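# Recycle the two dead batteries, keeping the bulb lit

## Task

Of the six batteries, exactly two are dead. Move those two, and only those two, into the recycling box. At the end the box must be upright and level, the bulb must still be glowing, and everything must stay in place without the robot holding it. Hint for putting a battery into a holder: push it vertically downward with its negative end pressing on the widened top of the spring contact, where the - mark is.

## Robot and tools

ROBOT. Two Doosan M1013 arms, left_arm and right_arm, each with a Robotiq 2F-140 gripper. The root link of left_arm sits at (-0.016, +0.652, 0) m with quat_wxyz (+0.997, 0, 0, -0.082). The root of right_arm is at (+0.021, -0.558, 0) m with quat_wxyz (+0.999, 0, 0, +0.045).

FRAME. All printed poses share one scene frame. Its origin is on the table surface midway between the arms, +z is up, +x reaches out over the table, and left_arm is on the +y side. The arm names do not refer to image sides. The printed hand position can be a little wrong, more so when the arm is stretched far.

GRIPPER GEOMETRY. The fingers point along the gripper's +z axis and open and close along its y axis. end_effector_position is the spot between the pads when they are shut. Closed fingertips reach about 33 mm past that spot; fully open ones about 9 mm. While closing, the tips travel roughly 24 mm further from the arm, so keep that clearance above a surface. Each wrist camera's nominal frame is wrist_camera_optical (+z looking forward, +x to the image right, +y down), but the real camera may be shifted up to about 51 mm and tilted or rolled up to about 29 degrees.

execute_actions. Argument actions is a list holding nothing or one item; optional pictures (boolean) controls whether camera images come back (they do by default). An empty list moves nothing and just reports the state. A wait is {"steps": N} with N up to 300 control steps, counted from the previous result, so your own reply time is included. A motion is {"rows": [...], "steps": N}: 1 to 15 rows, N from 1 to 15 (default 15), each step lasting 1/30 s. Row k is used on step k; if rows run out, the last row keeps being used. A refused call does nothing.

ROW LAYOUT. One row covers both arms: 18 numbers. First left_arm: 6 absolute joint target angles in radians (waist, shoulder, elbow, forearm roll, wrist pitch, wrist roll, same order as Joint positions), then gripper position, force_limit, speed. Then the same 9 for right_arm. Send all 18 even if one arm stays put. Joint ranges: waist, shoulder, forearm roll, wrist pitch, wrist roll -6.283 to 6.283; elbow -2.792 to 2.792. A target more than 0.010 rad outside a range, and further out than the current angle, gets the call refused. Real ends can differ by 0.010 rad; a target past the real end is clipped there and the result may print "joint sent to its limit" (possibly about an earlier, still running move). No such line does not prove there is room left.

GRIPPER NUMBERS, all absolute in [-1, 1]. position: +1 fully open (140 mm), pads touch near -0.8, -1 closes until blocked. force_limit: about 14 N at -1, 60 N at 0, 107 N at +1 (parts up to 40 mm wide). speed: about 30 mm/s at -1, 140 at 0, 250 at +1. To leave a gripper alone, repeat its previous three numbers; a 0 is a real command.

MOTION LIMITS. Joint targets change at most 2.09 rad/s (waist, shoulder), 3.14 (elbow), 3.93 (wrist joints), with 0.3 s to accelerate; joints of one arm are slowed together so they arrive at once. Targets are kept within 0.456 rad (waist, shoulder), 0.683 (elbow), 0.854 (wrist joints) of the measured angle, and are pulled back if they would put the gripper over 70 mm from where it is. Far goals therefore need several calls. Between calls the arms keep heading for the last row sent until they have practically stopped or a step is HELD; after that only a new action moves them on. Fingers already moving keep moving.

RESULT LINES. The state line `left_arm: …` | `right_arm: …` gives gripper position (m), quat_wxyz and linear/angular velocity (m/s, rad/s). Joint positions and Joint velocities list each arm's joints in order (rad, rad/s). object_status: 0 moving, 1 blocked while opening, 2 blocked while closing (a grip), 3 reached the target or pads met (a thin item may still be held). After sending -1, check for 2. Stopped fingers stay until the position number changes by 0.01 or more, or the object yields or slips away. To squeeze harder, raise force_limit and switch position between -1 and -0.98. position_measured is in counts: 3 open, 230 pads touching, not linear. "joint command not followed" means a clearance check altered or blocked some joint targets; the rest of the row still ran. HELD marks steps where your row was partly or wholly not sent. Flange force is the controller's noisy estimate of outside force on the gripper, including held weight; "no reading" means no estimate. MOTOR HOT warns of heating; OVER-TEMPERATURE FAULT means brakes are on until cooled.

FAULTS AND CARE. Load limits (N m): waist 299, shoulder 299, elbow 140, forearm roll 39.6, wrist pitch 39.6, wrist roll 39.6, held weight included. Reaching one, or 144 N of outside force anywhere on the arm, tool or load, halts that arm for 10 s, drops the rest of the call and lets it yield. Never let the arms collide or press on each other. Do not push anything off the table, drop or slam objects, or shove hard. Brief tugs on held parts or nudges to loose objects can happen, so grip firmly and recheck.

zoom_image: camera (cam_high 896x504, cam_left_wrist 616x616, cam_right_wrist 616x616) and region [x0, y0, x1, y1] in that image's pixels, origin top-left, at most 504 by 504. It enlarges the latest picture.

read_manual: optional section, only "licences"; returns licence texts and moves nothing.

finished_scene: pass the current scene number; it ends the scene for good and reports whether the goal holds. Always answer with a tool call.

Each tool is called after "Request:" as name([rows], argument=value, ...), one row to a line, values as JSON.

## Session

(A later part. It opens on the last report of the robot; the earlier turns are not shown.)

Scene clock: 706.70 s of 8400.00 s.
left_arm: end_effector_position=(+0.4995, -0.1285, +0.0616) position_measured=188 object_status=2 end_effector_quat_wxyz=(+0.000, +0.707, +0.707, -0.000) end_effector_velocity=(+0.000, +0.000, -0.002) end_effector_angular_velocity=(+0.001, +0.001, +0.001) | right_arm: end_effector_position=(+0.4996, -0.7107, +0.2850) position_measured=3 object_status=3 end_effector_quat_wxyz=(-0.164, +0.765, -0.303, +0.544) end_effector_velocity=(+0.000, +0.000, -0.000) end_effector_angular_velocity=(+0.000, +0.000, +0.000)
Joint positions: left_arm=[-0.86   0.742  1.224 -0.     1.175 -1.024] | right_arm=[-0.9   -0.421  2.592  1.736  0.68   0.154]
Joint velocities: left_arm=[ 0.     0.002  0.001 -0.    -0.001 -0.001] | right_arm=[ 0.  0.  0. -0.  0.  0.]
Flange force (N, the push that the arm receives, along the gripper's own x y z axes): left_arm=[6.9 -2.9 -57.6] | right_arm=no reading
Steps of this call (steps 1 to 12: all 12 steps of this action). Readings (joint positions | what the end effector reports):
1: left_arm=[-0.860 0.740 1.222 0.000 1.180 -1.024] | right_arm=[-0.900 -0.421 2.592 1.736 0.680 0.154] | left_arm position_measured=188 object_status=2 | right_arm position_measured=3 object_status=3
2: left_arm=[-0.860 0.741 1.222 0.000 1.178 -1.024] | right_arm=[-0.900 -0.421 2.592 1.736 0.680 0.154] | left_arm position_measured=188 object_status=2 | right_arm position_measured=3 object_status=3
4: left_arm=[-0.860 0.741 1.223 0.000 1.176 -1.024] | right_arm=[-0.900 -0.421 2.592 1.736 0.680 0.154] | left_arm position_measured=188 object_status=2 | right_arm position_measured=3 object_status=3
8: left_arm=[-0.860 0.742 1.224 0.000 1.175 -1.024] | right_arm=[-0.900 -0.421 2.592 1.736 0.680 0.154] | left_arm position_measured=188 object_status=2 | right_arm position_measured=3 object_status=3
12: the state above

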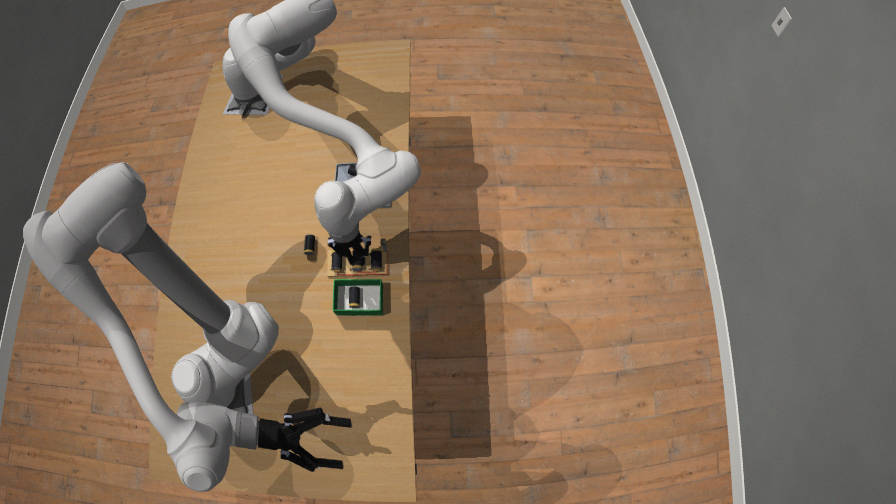

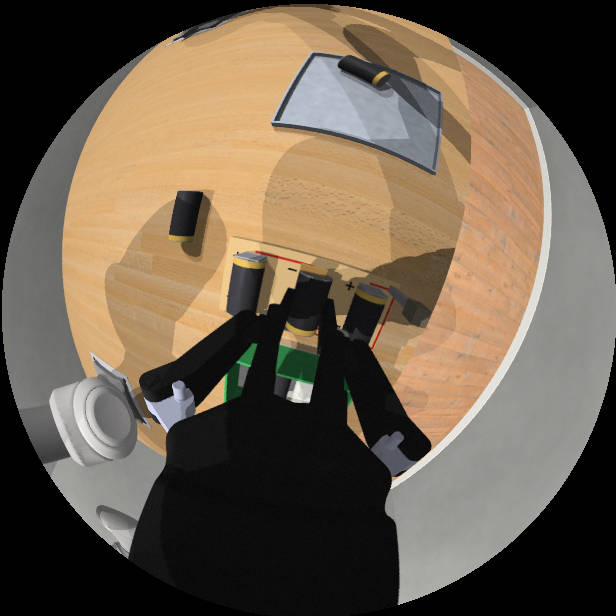

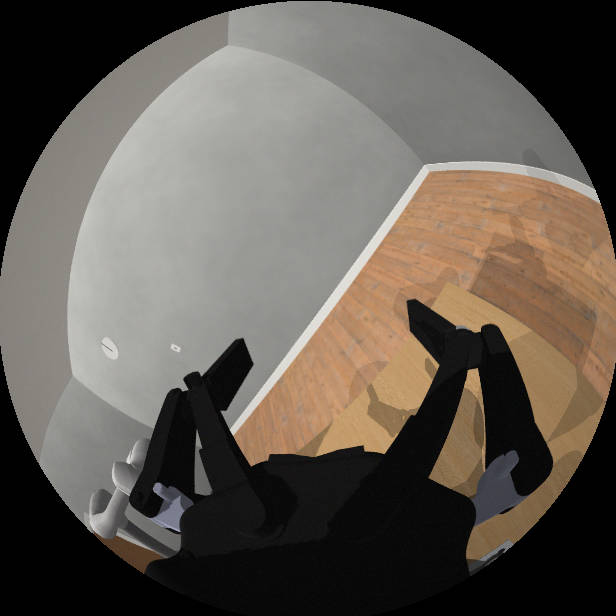

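Request:
execute_actions([
  {"rows":[[-0.860,0.740,1.2215,0,1.180,-1.024,-0.23,0.5,0,-0.9,-0.421,2.592,1.736,0.68,0.154,1,0,0]],"steps":10},
], pictures=false)

Request:
execute_actions([
  {"rows":[[-0.860,0.695,1.174,0,1.273,-1.024,-0.23,0.5,0,-0.9,-0.421,2.592,1.736,0.68,0.154,1,0,0]],"steps":12},
])

Request:
zoom_image(camera="cam_left_wrist", region=[240,230,420,340])

Scene clock: 711.17 s of 8400.00 s.
left_arm: end_effector_position=(+0.4994, -0.1283, +0.0647) position_measured=158 object_status=0 end_effector_quat_wxyz=(-0.000, +0.707, +0.707, -0.000) end_effector_velocity=(-0.001, -0.000, +0.003) end_effector_angular_velocity=(-0.001, -0.000, -0.002) | right_arm: end_effector_position=(+0.4996, -0.7107, +0.2850) position_measured=3 object_status=3 end_effector_quat_wxyz=(-0.164, +0.765, -0.303, +0.544) end_effector_velocity=(+0.000, +0.000, -0.000) end_effector_angular_velocity=(-0.001, +0.001, +0.001)
Joint positions: left_arm=[-0.86   0.74   1.222 -0.     1.18  -1.024] | right_arm=[-0.9   -0.421  2.592  1.736  0.68   0.154]
Joint velocities: left_arm=[-0.001 -0.002 -0.001 -0.     0.002  0.001] | right_arm=[ 0.     0.     0.    -0.    -0.    -0.001]
Flange force (N, the push that the arm receives, along the gripper's own x y z axes): left_arm=[-0.6 1.0 0.4] | right_arm=no reading
Steps of this call (steps 1 to 15: the robot went on to your last target; steps 16 to 90: nothing new was sent; then 1.13 s passed at rest; steps 91 to 100: all 10 steps of this action). Readings (joint positions | what the end effector reports):
91: left_arm=[-0.860 0.742 1.224 -0.000 1.175 -1.024] | right_arm=[-0.900 -0.421 2.592 1.736 0.680 0.154] | left_arm position_measured=188 object_status=0 | right_arm position_measured=3 object_status=3
92: left_arm=[-0.860 0.742 1.224 -0.000 1.176 -1.024] | right_arm=[-0.900 -0.421 2.592 1.736 0.680 0.154] | left_arm position_measured=188 object_status=0 | right_arm position_measured=3 object_status=3
94: left_arm=[-0.860 0.741 1.223 -0.000 1.179 -1.024] | right_arm=[-0.900 -0.421 2.592 1.736 0.680 0.154] | left_arm position_measured=168 object_status=0 | right_arm position_measured=3 object_status=3
98: left_arm=[-0.860 0.740 1.222 -0.000 1.180 -1.024] | right_arm=[-0.900 -0.421 2.592 1.736 0.680 0.154] | left_arm position_measured=158 object_status=0 | right_arm position_measured=3 object_status=3
100: the state above

Scene clock: 711.57 s of 8400.00 s.
left_arm: end_effector_position=(+0.4975, -0.1251, +0.1316) position_measured=158 object_status=3 end_effector_quat_wxyz=(-0.000, +0.707, +0.707, +0.000) end_effector_velocity=(+0.000, +0.000, +0.004) end_effector_angular_velocity=(-0.000, -0.000, +0.002) | right_arm: end_effector_position=(+0.4996, -0.7107, +0.2850) position_measured=3 object_status=3 end_effector_quat_wxyz=(-0.164, +0.765, -0.303, +0.544) end_effector_velocity=(+0.000, +0.001, -0.000) end_effector_angular_velocity=(+0.000, +0.000, +0.001)
Joint positions: left_arm=[-0.86   0.695  1.174  0.     1.273 -1.024] | right_arm=[-0.9   -0.421  2.592  1.736  0.68   0.154]
Joint velocities: left_arm=[ 0.    -0.002 -0.003  0.     0.005 -0.002] | right_arm=[ 0.001 -0.     0.    -0.    -0.     0.   ]
Flange force (N, the push that the arm receives, along the gripper's own x y z axes): left_arm=[0.2 0.9 1.6] | right_arm=no reading
Steps of this call (steps 1 to 12: all 12 steps of this action). Readings (joint positions | what the end effector reports):
1: left_arm=[-0.860 0.740 1.221 -0.000 1.181 -1.024] | right_arm=[-0.900 -0.421 2.592 1.736 0.680 0.154] | left_arm position_measured=158 object_status=0 | right_arm position_measured=3 object_status=3
2: left_arm=[-0.860 0.736 1.217 -0.000 1.191 -1.024] | right_arm=[-0.900 -0.421 2.592 1.736 0.680 0.154] | left_arm position_measured=158 object_status=0 | right_arm position_measured=3 object_status=3
4: left_arm=[-0.860 0.712 1.191 -0.000 1.239 -1.024] | right_arm=[-0.900 -0.421 2.592 1.736 0.680 0.154] | left_arm position_measured=158 object_status=3 | right_arm position_measured=3 object_status=3
8: left_arm=[-0.860 0.696 1.175 0.000 1.271 -1.024] | right_arm=[-0.900 -0.421 2.592 1.736 0.680 0.154] | left_arm position_measured=158 object_status=3 | right_arm position_measured=3 object_status=3
12: the state above

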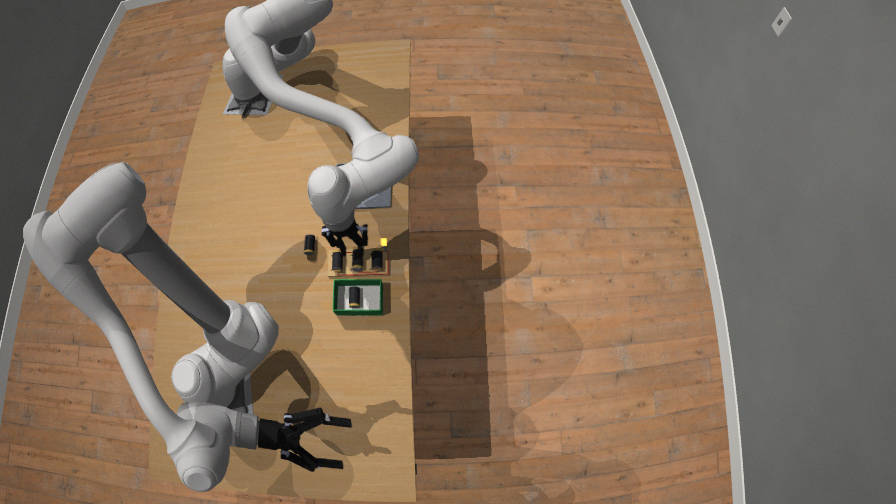

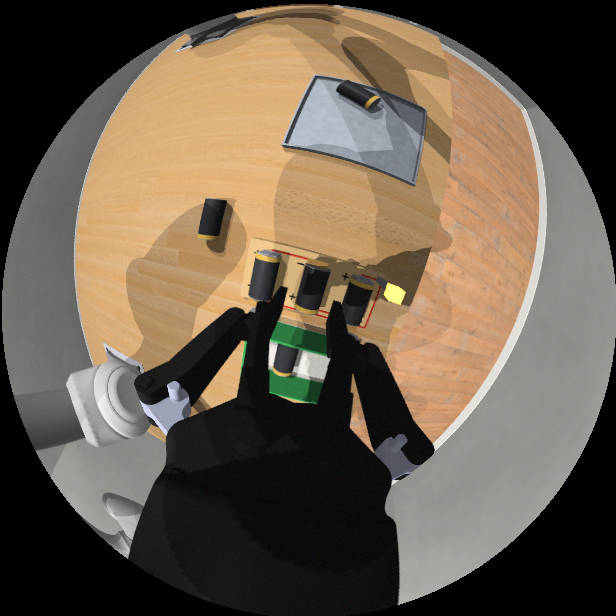

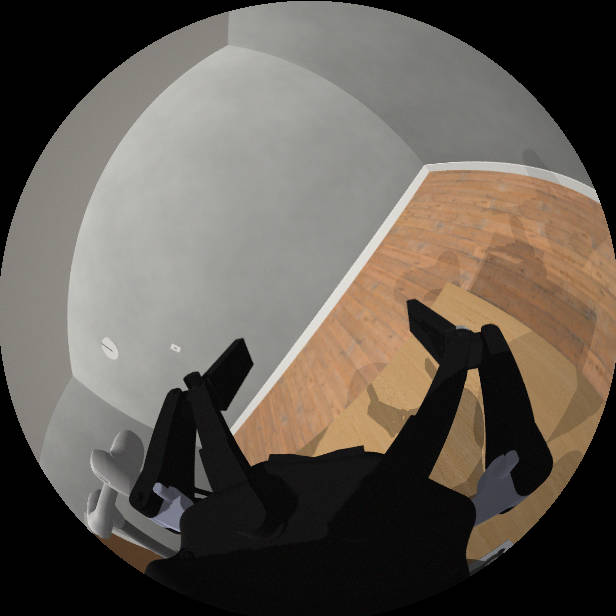

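Region (240, 230, 420, 340) of cam_left_wrist's 616x616 image, scaled by 2.800, with more detail than that image has.

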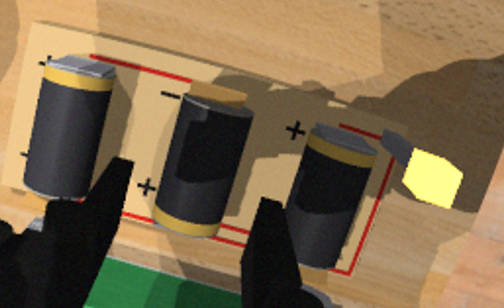

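Request:
execute_actions([
  {"rows":[[-1.003,0.4927,1.5145,0,1.1344,-1.167,-0.23,0.5,0,-0.9,-0.421,2.592,1.736,0.68,0.154,1,0,0]],"steps":15},
], pictures=false)

Request:
execute_actions([
  {"rows":[[-1.003,0.4927,1.5145,0,1.1344,-1.167,-0.23,0.5,0,-0.9,-0.421,2.592,1.736,0.68,0.154,1,0,0]],"steps":6},
])

Scene clock: 717.53 s of 8400.00 s.
left_arm: end_effector_position=(+0.3320, -0.0710, +0.1303) position_measured=158 object_status=3 end_effector_quat_wxyz=(+0.000, +0.707, +0.707, -0.000) end_effector_velocity=(-0.051, +0.026, -0.003) end_effector_angular_velocity=(-0.001, -0.001, +0.003) | right_arm: end_effector_position=(+0.4996, -0.7107, +0.2850) position_measured=3 object_status=3 end_effector_quat_wxyz=(-0.164, +0.765, -0.303, +0.544) end_effector_velocity=(+0.001, -0.000, +0.001) end_effector_angular_velocity=(-0.002, -0.001, +0.000)
Joint positions: left_arm=[-1.001  0.495  1.509 -0.     1.136 -1.165] | right_arm=[-0.9   -0.421  2.592  1.736  0.68   0.154]
Joint velocities: left_arm=[-0.046 -0.066  0.111  0.    -0.046 -0.049] | right_arm=[ 0.    -0.    -0.002  0.    -0.    -0.   ]
Flange force (N, the push that the arm receives, along the gripper's own x y z axes): left_arm=[-3.8 4.3 3.5] | right_arm=no reading
Steps of this call (steps 1 to 15: the robot went on to your last target; steps 16 to 90: nothing new was sent; then 2.47 s passed at rest; steps 91 to 105: all 15 steps of this action). Readings (joint positions | what the end effector reports):
91: left_arm=[-0.860 0.695 1.174 -0.000 1.273 -1.024] | right_arm=[-0.900 -0.421 2.592 1.736 0.680 0.154] | left_arm position_measured=158 object_status=3 | right_arm position_measured=3 object_status=3
92: left_arm=[-0.863 0.690 1.183 -0.000 1.270 -1.027] | right_arm=[-0.900 -0.421 2.592 1.736 0.680 0.154] | left_arm position_measured=158 object_status=3 | right_arm position_measured=3 object_status=3
94: left_arm=[-0.884 0.661 1.233 -0.000 1.249 -1.048] | right_arm=[-0.900 -0.421 2.592 1.736 0.680 0.154] | left_arm position_measured=158 object_status=3 | right_arm position_measured=3 object_status=3
98: left_arm=[-0.937 0.586 1.357 -0.000 1.199 -1.100] | right_arm=[-0.900 -0.421 2.592 1.736 0.680 0.154] | left_arm position_measured=158 object_status=3 | right_arm position_measured=3 object_status=3
105: the state above

Scene clock: 717.73 s of 8400.00 s.
left_arm: end_effector_position=(+0.3299, -0.0697, +0.1299) position_measured=158 object_status=3 end_effector_quat_wxyz=(-0.000, +0.707, +0.707, -0.000) end_effector_velocity=(-0.001, +0.001, +0.001) end_effector_angular_velocity=(-0.001, -0.000, +0.000) | right_arm: end_effector_position=(+0.4996, -0.7107, +0.2850) position_measured=3 object_status=3 end_effector_quat_wxyz=(-0.164, +0.765, -0.303, +0.544) end_effector_velocity=(+0.001, -0.000, +0.002) end_effector_angular_velocity=(-0.003, -0.002, +0.002)
Joint positions: left_arm=[-1.003  0.493  1.514 -0.     1.134 -1.167] | right_arm=[-0.9   -0.421  2.592  1.736  0.68   0.154]
Joint velocities: left_arm=[-0.001 -0.003  0.003 -0.    -0.001 -0.001] | right_arm=[ 0.001 -0.    -0.003 -0.     0.    -0.001]
Flange force (N, the push that the arm receives, along the gripper's own x y z axes): left_arm=[-5.2 3.6 5.1] | right_arm=no reading
Steps of this call (steps 1 to 6: all 6 steps of this action). Readings (joint positions | what the end effector reports):
1: left_arm=[-1.002 0.494 1.512 -0.000 1.135 -1.166] | right_arm=[-0.900 -0.421 2.592 1.736 0.680 0.154] | left_arm position_measured=158 object_status=3 | right_arm position_measured=3 object_status=3
2: left_arm=[-1.002 0.494 1.513 -0.000 1.135 -1.166] | right_arm=[-0.900 -0.421 2.592 1.736 0.680 0.154] | left_arm position_measured=158 object_status=3 | right_arm position_measured=3 object_status=3
4: left_arm=[-1.003 0.493 1.514 -0.000 1.135 -1.167] | right_arm=[-0.900 -0.421 2.592 1.736 0.680 0.154] | left_arm position_measured=158 object_status=3 | right_arm position_measured=3 object_status=3
6: the state above

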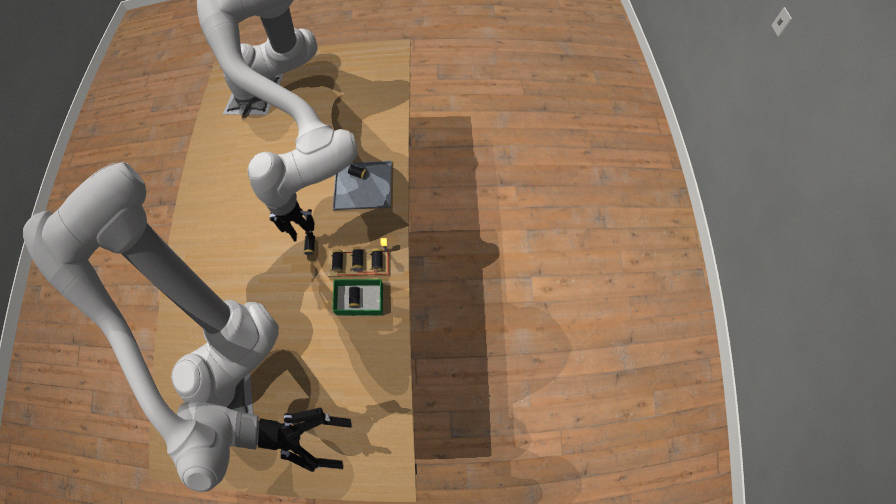

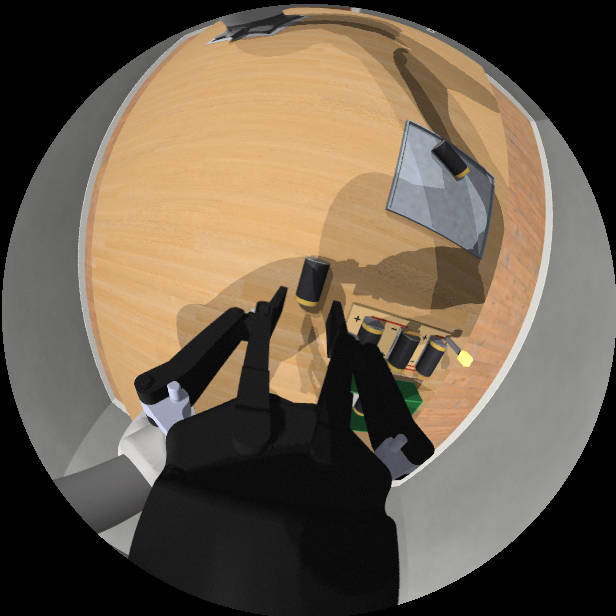

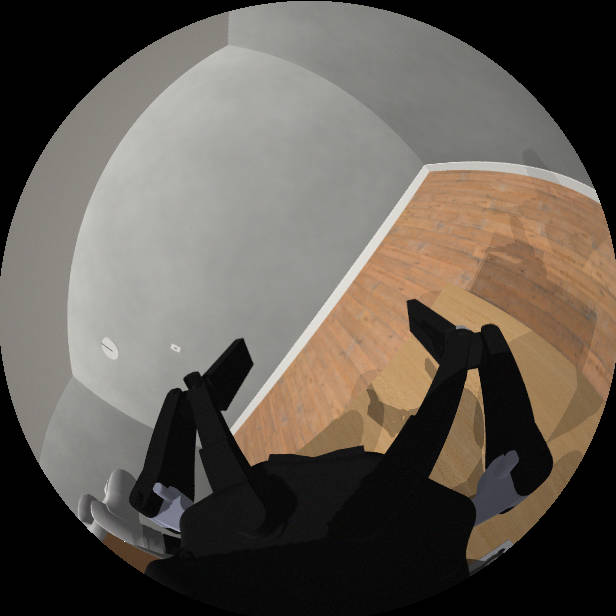

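Request:
execute_actions([
  {"rows":[[-1.003,0.5544,1.5769,0,1.0103,-1.167,-0.23,0.5,0,-0.9,-0.421,2.592,1.736,0.68,0.154,1,0,0]],"steps":13},
], pictures=false)

Request:
execute_actions([
  {"rows":[[-1.003,0.5544,1.5769,0,1.0103,-1.167,-1,0.5,0,-0.9,-0.421,2.592,1.736,0.68,0.154,1,0,0]],"steps":15},
], pictures=false)

Request:
execute_actions([
  {"rows":[[-1.003,0.475,1.495,0,1.1716,-1.167,-1,0.5,0,-0.9,-0.421,2.592,1.736,0.68,0.154,1,0,0]],"steps":12},
], pictures=false)

Request:
execute_actions([
  {"rows":[[-0.8933,0.91,0.76,0,1.4716,-1.0573,-1,0.5,0,-0.9,-0.421,2.592,1.736,0.68,0.154,1,0,0]],"steps":15},
], pictures=false)

Request:
execute_actions([
  {"rows":[[-0.8933,0.9246,0.7597,0,1.4573,-1.0573,-1,0.5,0,-0.9,-0.421,2.592,1.736,0.68,0.154,1,0,0]],"steps":12},
])

Scene clock: 733.97 s of 8400.00 s.
left_arm: end_effector_position=(+0.3298, -0.0697, +0.0502) position_measured=158 object_status=3 end_effector_quat_wxyz=(+0.000, +0.707, +0.707, -0.000) end_effector_velocity=(+0.000, +0.001, -0.003) end_effector_angular_velocity=(+0.002, +0.002, +0.005) | right_arm: end_effector_position=(+0.4996, -0.7107, +0.2850) position_measured=3 object_status=3 end_effector_quat_wxyz=(-0.164, +0.765, -0.303, +0.544) end_effector_velocity=(+0.000, +0.000, +0.000) end_effector_angular_velocity=(-0.000, -0.000, +0.001)
Joint positions: left_arm=[-1.003  0.554  1.577  0.     1.011 -1.167] | right_arm=[-0.9   -0.421  2.592  1.736  0.68   0.154]
Joint velocities: left_arm=[ 0.001  0.002  0.003 -0.001 -0.003 -0.003] | right_arm=[ 0. -0.  0.  0.  0. -0.]
Flange force (N, the push that the arm receives, along the gripper's own x y z axes): left_arm=[-1.2 3.0 3.5] | right_arm=no reading
Steps of this call (steps 1 to 15: the robot went on to your last target; steps 16 to 90: nothing new was sent; then 12.80 s passed at rest; steps 91 to 103: all 13 steps of this action). Readings (joint positions | what the end effector reports):
91: left_arm=[-1.003 0.493 1.515 0.000 1.133 -1.167] | right_arm=[-0.900 -0.421 2.592 1.736 0.680 0.154] | left_arm position_measured=158 object_status=3 | right_arm position_measured=3 object_status=3
92: left_arm=[-1.003 0.497 1.519 0.000 1.123 -1.167] | right_arm=[-0.900 -0.421 2.592 1.736 0.680 0.154] | left_arm position_measured=158 object_status=3 | right_arm position_measured=3 object_status=3
94: left_arm=[-1.003 0.525 1.548 0.000 1.069 -1.167] | right_arm=[-0.900 -0.421 2.592 1.736 0.680 0.154] | left_arm position_measured=158 object_status=3 | right_arm position_measured=3 object_status=3
98: left_arm=[-1.003 0.553 1.575 0.000 1.014 -1.167] | right_arm=[-0.900 -0.421 2.592 1.736 0.680 0.154] | left_arm position_measured=158 object_status=3 | right_arm position_measured=3 object_status=3
103: the state above

Scene clock: 734.47 s of 8400.00 s.
left_arm: end_effector_position=(+0.3298, -0.0697, +0.0500) position_measured=188 object_status=2 end_effector_quat_wxyz=(+0.000, +0.707, +0.707, -0.000) end_effector_velocity=(-0.001, +0.000, -0.000) end_effector_angular_velocity=(+0.001, +0.001, -0.002) | right_arm: end_effector_position=(+0.4996, -0.7107, +0.2850) position_measured=3 object_status=3 end_effector_quat_wxyz=(-0.164, +0.765, -0.303, +0.544) end_effector_velocity=(-0.001, +0.000, -0.001) end_effector_angular_velocity=(+0.000, +0.001, -0.000)
Joint positions: left_arm=[-1.003  0.554  1.577 -0.     1.01  -1.167] | right_arm=[-0.9   -0.421  2.592  1.736  0.68   0.154]
Joint velocities: left_arm=[-0.001  0.     0.     0.     0.001  0.001] | right_arm=[-0.    -0.001  0.001 -0.    -0.    -0.   ]
Flange force (N, the push that the arm receives, along the gripper's own x y z axes): left_arm=[0.4 1.4 -22.3] | right_arm=no reading
Steps of this call (steps 1 to 15: all 15 steps of this action). Readings (joint positions | what the end effector reports):
1: left_arm=[-1.003 0.554 1.577 0.000 1.010 -1.167] | right_arm=[-0.900 -0.421 2.592 1.736 0.680 0.154] | left_arm position_measured=158 object_status=0 | right_arm position_measured=3 object_status=3
2: left_arm=[-1.003 0.554 1.577 0.000 1.010 -1.167] | right_arm=[-0.900 -0.421 2.592 1.736 0.680 0.154] | left_arm position_measured=163 object_status=0 | right_arm position_measured=3 object_status=3
4: left_arm=[-1.003 0.554 1.577 -0.000 1.010 -1.167] | right_arm=[-0.900 -0.421 2.592 1.736 0.680 0.154] | left_arm position_measured=178 object_status=0 | right_arm position_measured=3 object_status=3
8: left_arm=[-1.003 0.554 1.577 -0.000 1.010 -1.167] | right_arm=[-0.900 -0.421 2.592 1.736 0.680 0.154] | left_arm position_measured=188 object_status=0 | right_arm position_measured=3 object_status=3
15: the state above

Scene clock: 734.87 s of 8400.00 s.
left_arm: end_effector_position=(+0.3292, -0.0684, +0.1531) position_measured=188 object_status=2 end_effector_quat_wxyz=(-0.000, +0.707, +0.707, +0.000) end_effector_velocity=(+0.001, +0.000, +0.012) end_effector_angular_velocity=(+0.001, +0.000, +0.002) | right_arm: end_effector_position=(+0.4996, -0.7107, +0.2850) position_measured=3 object_status=3 end_effector_quat_wxyz=(-0.164, +0.765, -0.303, +0.544) end_effector_velocity=(-0.000, +0.000, -0.001) end_effector_angular_velocity=(+0.002, +0.001, -0.000)
Joint positions: left_arm=[-1.003  0.476  1.496 -0.     1.17  -1.167] | right_arm=[-0.9   -0.421  2.592  1.736  0.68   0.154]
Joint velocities: left_arm=[ 0.001 -0.007 -0.012 -0.     0.02  -0.001] | right_arm=[-0.    -0.     0.001 -0.    -0.     0.001]
Flange force (N, the push that the arm receives, along the gripper's own x y z axes): left_arm=[0.5 -0.4 2.6] | right_arm=no reading
Steps of this call (steps 1 to 12: all 12 steps of this action). Readings (joint positions | what the end effector reports):
1: left_arm=[-1.003 0.554 1.577 -0.000 1.010 -1.167] | right_arm=[-0.900 -0.421 2.592 1.736 0.680 0.154] | left_arm position_measured=188 object_status=2 | right_arm position_measured=3 object_status=3
2: left_arm=[-1.003 0.551 1.573 -0.000 1.019 -1.167] | right_arm=[-0.900 -0.421 2.592 1.736 0.680 0.154] | left_arm position_measured=188 object_status=2 | right_arm position_measured=3 object_status=3
4: left_arm=[-1.003 0.525 1.545 -0.000 1.072 -1.167] | right_arm=[-0.900 -0.421 2.592 1.736 0.680 0.154] | left_arm position_measured=188 object_status=2 | right_arm position_measured=3 object_status=3
8: left_arm=[-1.003 0.481 1.502 -0.000 1.158 -1.167] | right_arm=[-0.900 -0.421 2.592 1.736 0.680 0.154] | left_arm position_measured=188 object_status=2 | right_arm position_measured=3 object_status=3
12: the state above

Scene clock: 735.37 s of 8400.00 s.
left_arm: end_effector_position=(+0.4618, -0.1986, +0.1551) position_measured=188 object_status=2 end_effector_quat_wxyz=(-0.001, +0.707, +0.707, +0.000) end_effector_velocity=(+0.329, -0.253, -0.029) end_effector_angular_velocity=(-0.015, -0.007, +0.000) | right_arm: end_effector_position=(+0.4996, -0.7107, +0.2850) position_measured=3 object_status=3 end_effector_quat_wxyz=(-0.164, +0.765, -0.303, +0.544) end_effector_velocity=(+0.000, -0.000, +0.001) end_effector_angular_velocity=(-0.000, -0.001, +0.000)
Joint positions: left_arm=[-0.93   0.764  1.01  -0.     1.371 -1.095] | right_arm=[-0.9   -0.421  2.592  1.736  0.68   0.154]
Joint velocities: left_arm=[ 0.18   0.713 -1.22   0.     0.489  0.18 ] | right_arm=[ 0.     0.    -0.001  0.     0.    -0.   ]
Flange force (N, the push that the arm receives, along the gripper's own x y z axes): left_arm=[-1.9 -2.0 -0.9] | right_arm=no reading
Steps of this call (steps 1 to 15: all 15 steps of this action). Readings (joint positions | what the end effector reports):
1: left_arm=[-1.003 0.476 1.495 -0.000 1.171 -1.167] | right_arm=[-0.900 -0.421 2.592 1.736 0.680 0.154] | left_arm position_measured=188 object_status=2 | right_arm position_measured=3 object_status=3
2: left_arm=[-1.002 0.481 1.486 -0.000 1.176 -1.167] | right_arm=[-0.900 -0.421 2.592 1.736 0.680 0.154] | left_arm position_measured=188 object_status=2 | right_arm position_measured=3 object_status=3
4: left_arm=[-0.994 0.512 1.435 -0.000 1.198 -1.158] | right_arm=[-0.900 -0.421 2.592 1.736 0.680 0.154] | left_arm position_measured=188 object_status=2 | right_arm position_measured=3 object_status=3
8: left_arm=[-0.971 0.604 1.283 -0.000 1.261 -1.135] | right_arm=[-0.900 -0.421 2.592 1.736 0.680 0.154] | left_arm position_measured=188 object_status=2 | right_arm position_measured=3 object_status=3
15: the state above

Scene clock: 735.77 s of 8400.00 s.
left_arm: end_effector_position=(+0.5297, -0.2455, +0.1303) position_measured=188 object_status=2 end_effector_quat_wxyz=(+0.000, +0.707, +0.707, -0.000) end_effector_velocity=(+0.002, -0.002, -0.002) end_effector_angular_velocity=(-0.000, -0.000, -0.001) | right_arm: end_effector_position=(+0.4996, -0.7107, +0.2850) position_measured=3 object_status=3 end_effector_quat_wxyz=(-0.164, +0.765, -0.303, +0.544) end_effector_velocity=(-0.001, +0.001, -0.001) end_effector_angular_velocity=(+0.001, +0.001, +0.000)
Joint positions: left_arm=[-0.893  0.924  0.76   0.     1.457 -1.057] | right_arm=[-0.9   -0.421  2.592  1.736  0.68   0.154]
Joint velocities: left_arm=[ 0.001  0.006 -0.007  0.     0.001  0.002] | right_arm=[ 0.    -0.     0.002  0.     0.    -0.   ]
Flange force (N, the push that the arm receives, along the gripper's own x y z axes): left_arm=[-1.7 3.4 1.0] | right_arm=no reading
Steps of this call (steps 1 to 12: all 12 steps of this action). Readings (joint positions | what the end effector reports):
1: left_arm=[-0.924 0.788 0.968 -0.000 1.387 -1.088] | right_arm=[-0.900 -0.421 2.592 1.736 0.680 0.154] | left_arm position_measured=188 object_status=2 | right_arm position_measured=3 object_status=3
2: left_arm=[-0.918 0.813 0.927 0.000 1.403 -1.082] | right_arm=[-0.900 -0.421 2.592 1.736 0.680 0.154] | left_arm position_measured=188 object_status=2 | right_arm position_measured=3 object_status=3
4: left_arm=[-0.907 0.865 0.849 0.000 1.429 -1.071] | right_arm=[-0.900 -0.421 2.592 1.736 0.680 0.154] | left_arm position_measured=188 object_status=2 | right_arm position_measured=3 object_status=3
8: left_arm=[-0.894 0.921 0.766 0.000 1.455 -1.058] | right_arm=[-0.900 -0.421 2.592 1.736 0.680 0.154] | left_arm position_measured=188 object_status=2 | right_arm position_measured=3 object_status=3
12: the state above

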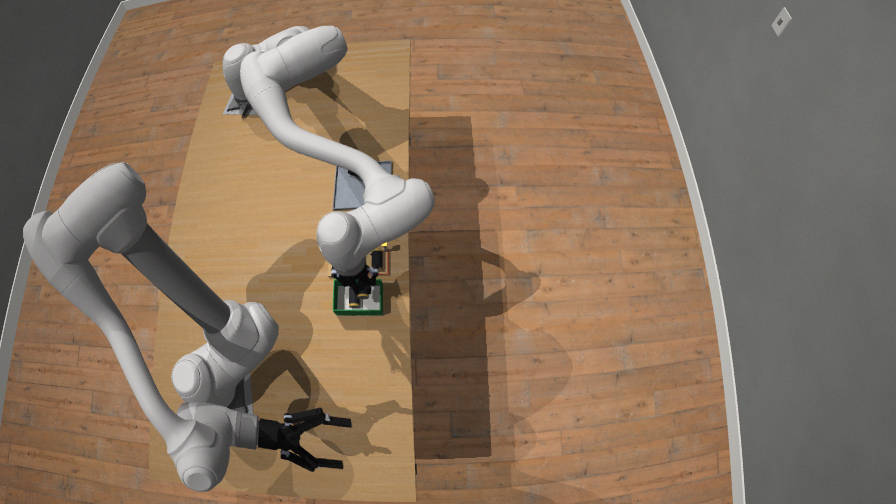

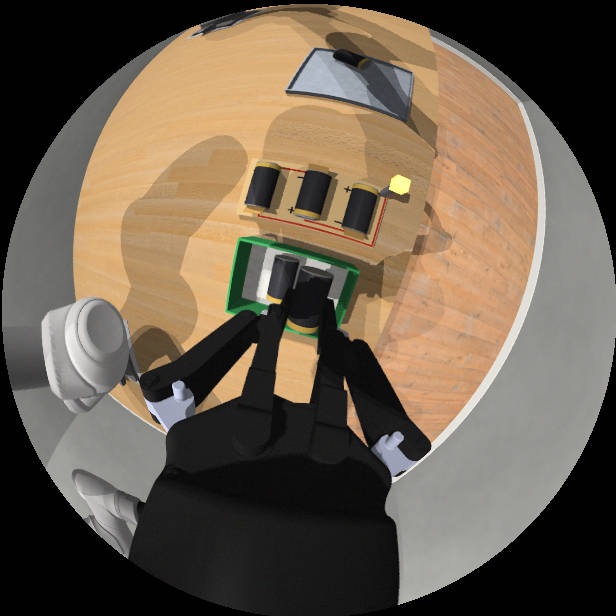

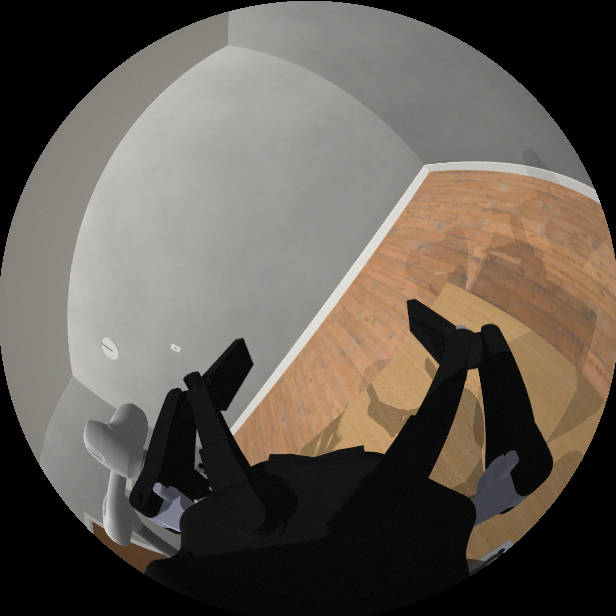

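Request:
execute_actions([
  {"rows":[[-0.8933,0.9417,0.8177,0,1.3822,-1.0573,-1,0.5,0,-0.9,-0.421,2.592,1.736,0.68,0.154,1,0,0]],"steps":13},
])

Request:
zoom_image(camera="cam_left_wrist", region=[200,220,440,400])

Scene clock: 739.27 s of 8400.00 s.
left_arm: end_effector_position=(+0.5299, -0.2456, +0.0801) position_measured=188 object_status=2 end_effector_quat_wxyz=(+0.000, +0.707, +0.707, -0.000) end_effector_velocity=(+0.001, +0.002, -0.002) end_effector_angular_velocity=(+0.002, +0.001, +0.003) | right_arm: end_effector_position=(+0.4996, -0.7107, +0.2850) position_measured=3 object_status=3 end_effector_quat_wxyz=(-0.164, +0.765, -0.303, +0.544) end_effector_velocity=(-0.000, -0.000, +0.000) end_effector_angular_velocity=(-0.000, -0.000, -0.001)
Joint positions: left_arm=[-0.893  0.942  0.818 -0.     1.382 -1.057] | right_arm=[-0.9   -0.421  2.592  1.736  0.68   0.154]
Joint velocities: left_arm=[ 0.001  0.     0.002  0.001 -0.    -0.002] | right_arm=[-0.001 -0.     0.     0.    -0.    -0.   ]
Flange force (N, the push that the arm receives, along the gripper's own x y z axes): left_arm=[2.6 0.5 -0.3] | right_arm=no reading
Steps of this call (steps 1 to 15: the robot went on to your last target; steps 16 to 90: nothing new was sent; then 0.07 s passed at rest; steps 91 to 103: all 13 steps of this action). Readings (joint positions | what the end effector reports):
91: left_arm=[-0.893 0.925 0.760 0.000 1.457 -1.057] | right_arm=[-0.900 -0.421 2.592 1.736 0.680 0.154] | left_arm position_measured=188 object_status=2 | right_arm position_measured=3 object_status=3
92: left_arm=[-0.893 0.926 0.767 0.000 1.447 -1.057] | right_arm=[-0.900 -0.421 2.592 1.736 0.680 0.154] | left_arm position_measured=188 object_status=2 | right_arm position_measured=3 object_status=3
94: left_arm=[-0.893 0.937 0.800 -0.000 1.406 -1.057] | right_arm=[-0.900 -0.421 2.592 1.736 0.680 0.154] | left_arm position_measured=188 object_status=2 | right_arm position_measured=3 object_status=3
98: left_arm=[-0.893 0.941 0.816 -0.000 1.384 -1.057] | right_arm=[-0.900 -0.421 2.592 1.736 0.680 0.154] | left_arm position_measured=188 object_status=2 | right_arm position_measured=3 object_status=3
103: the state above

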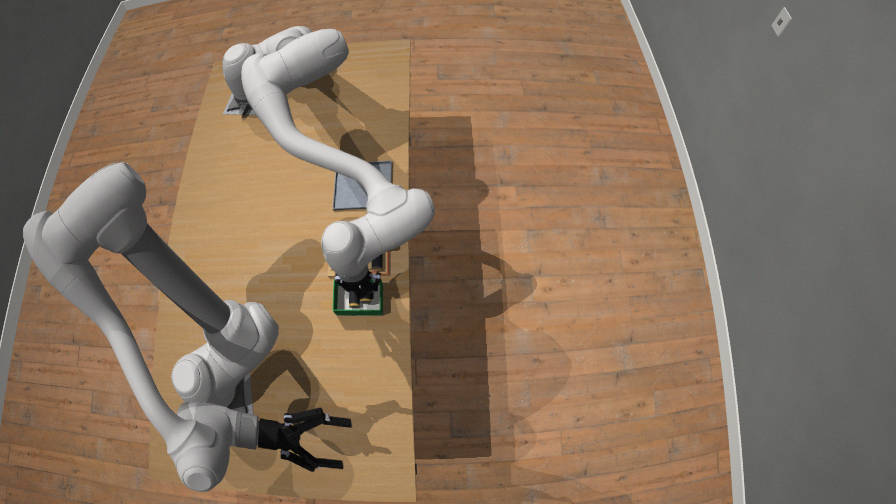

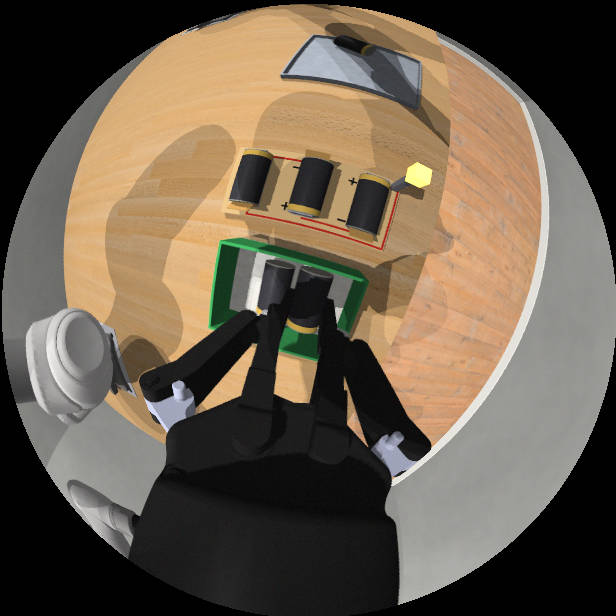

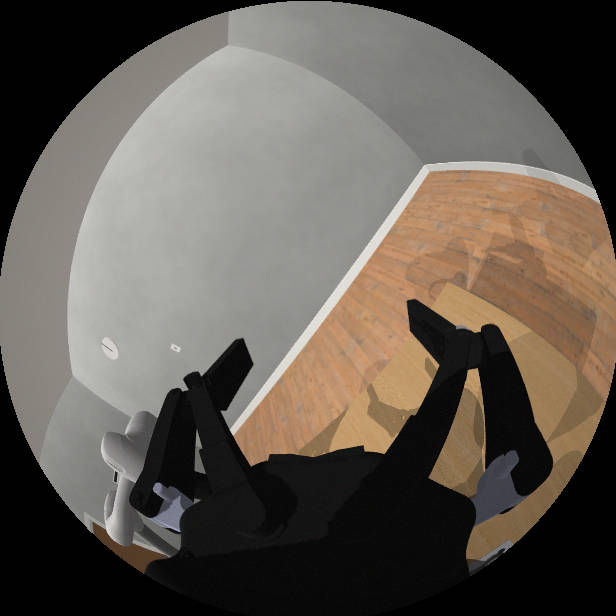

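Region (200, 220, 440, 400) of cam_left_wrist's 616x616 image, scaled by 2.100, with more detail than that image has; it fills the top 378 rows of this view, and the rest is white.

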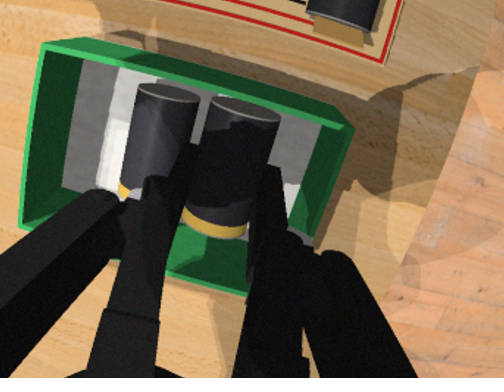

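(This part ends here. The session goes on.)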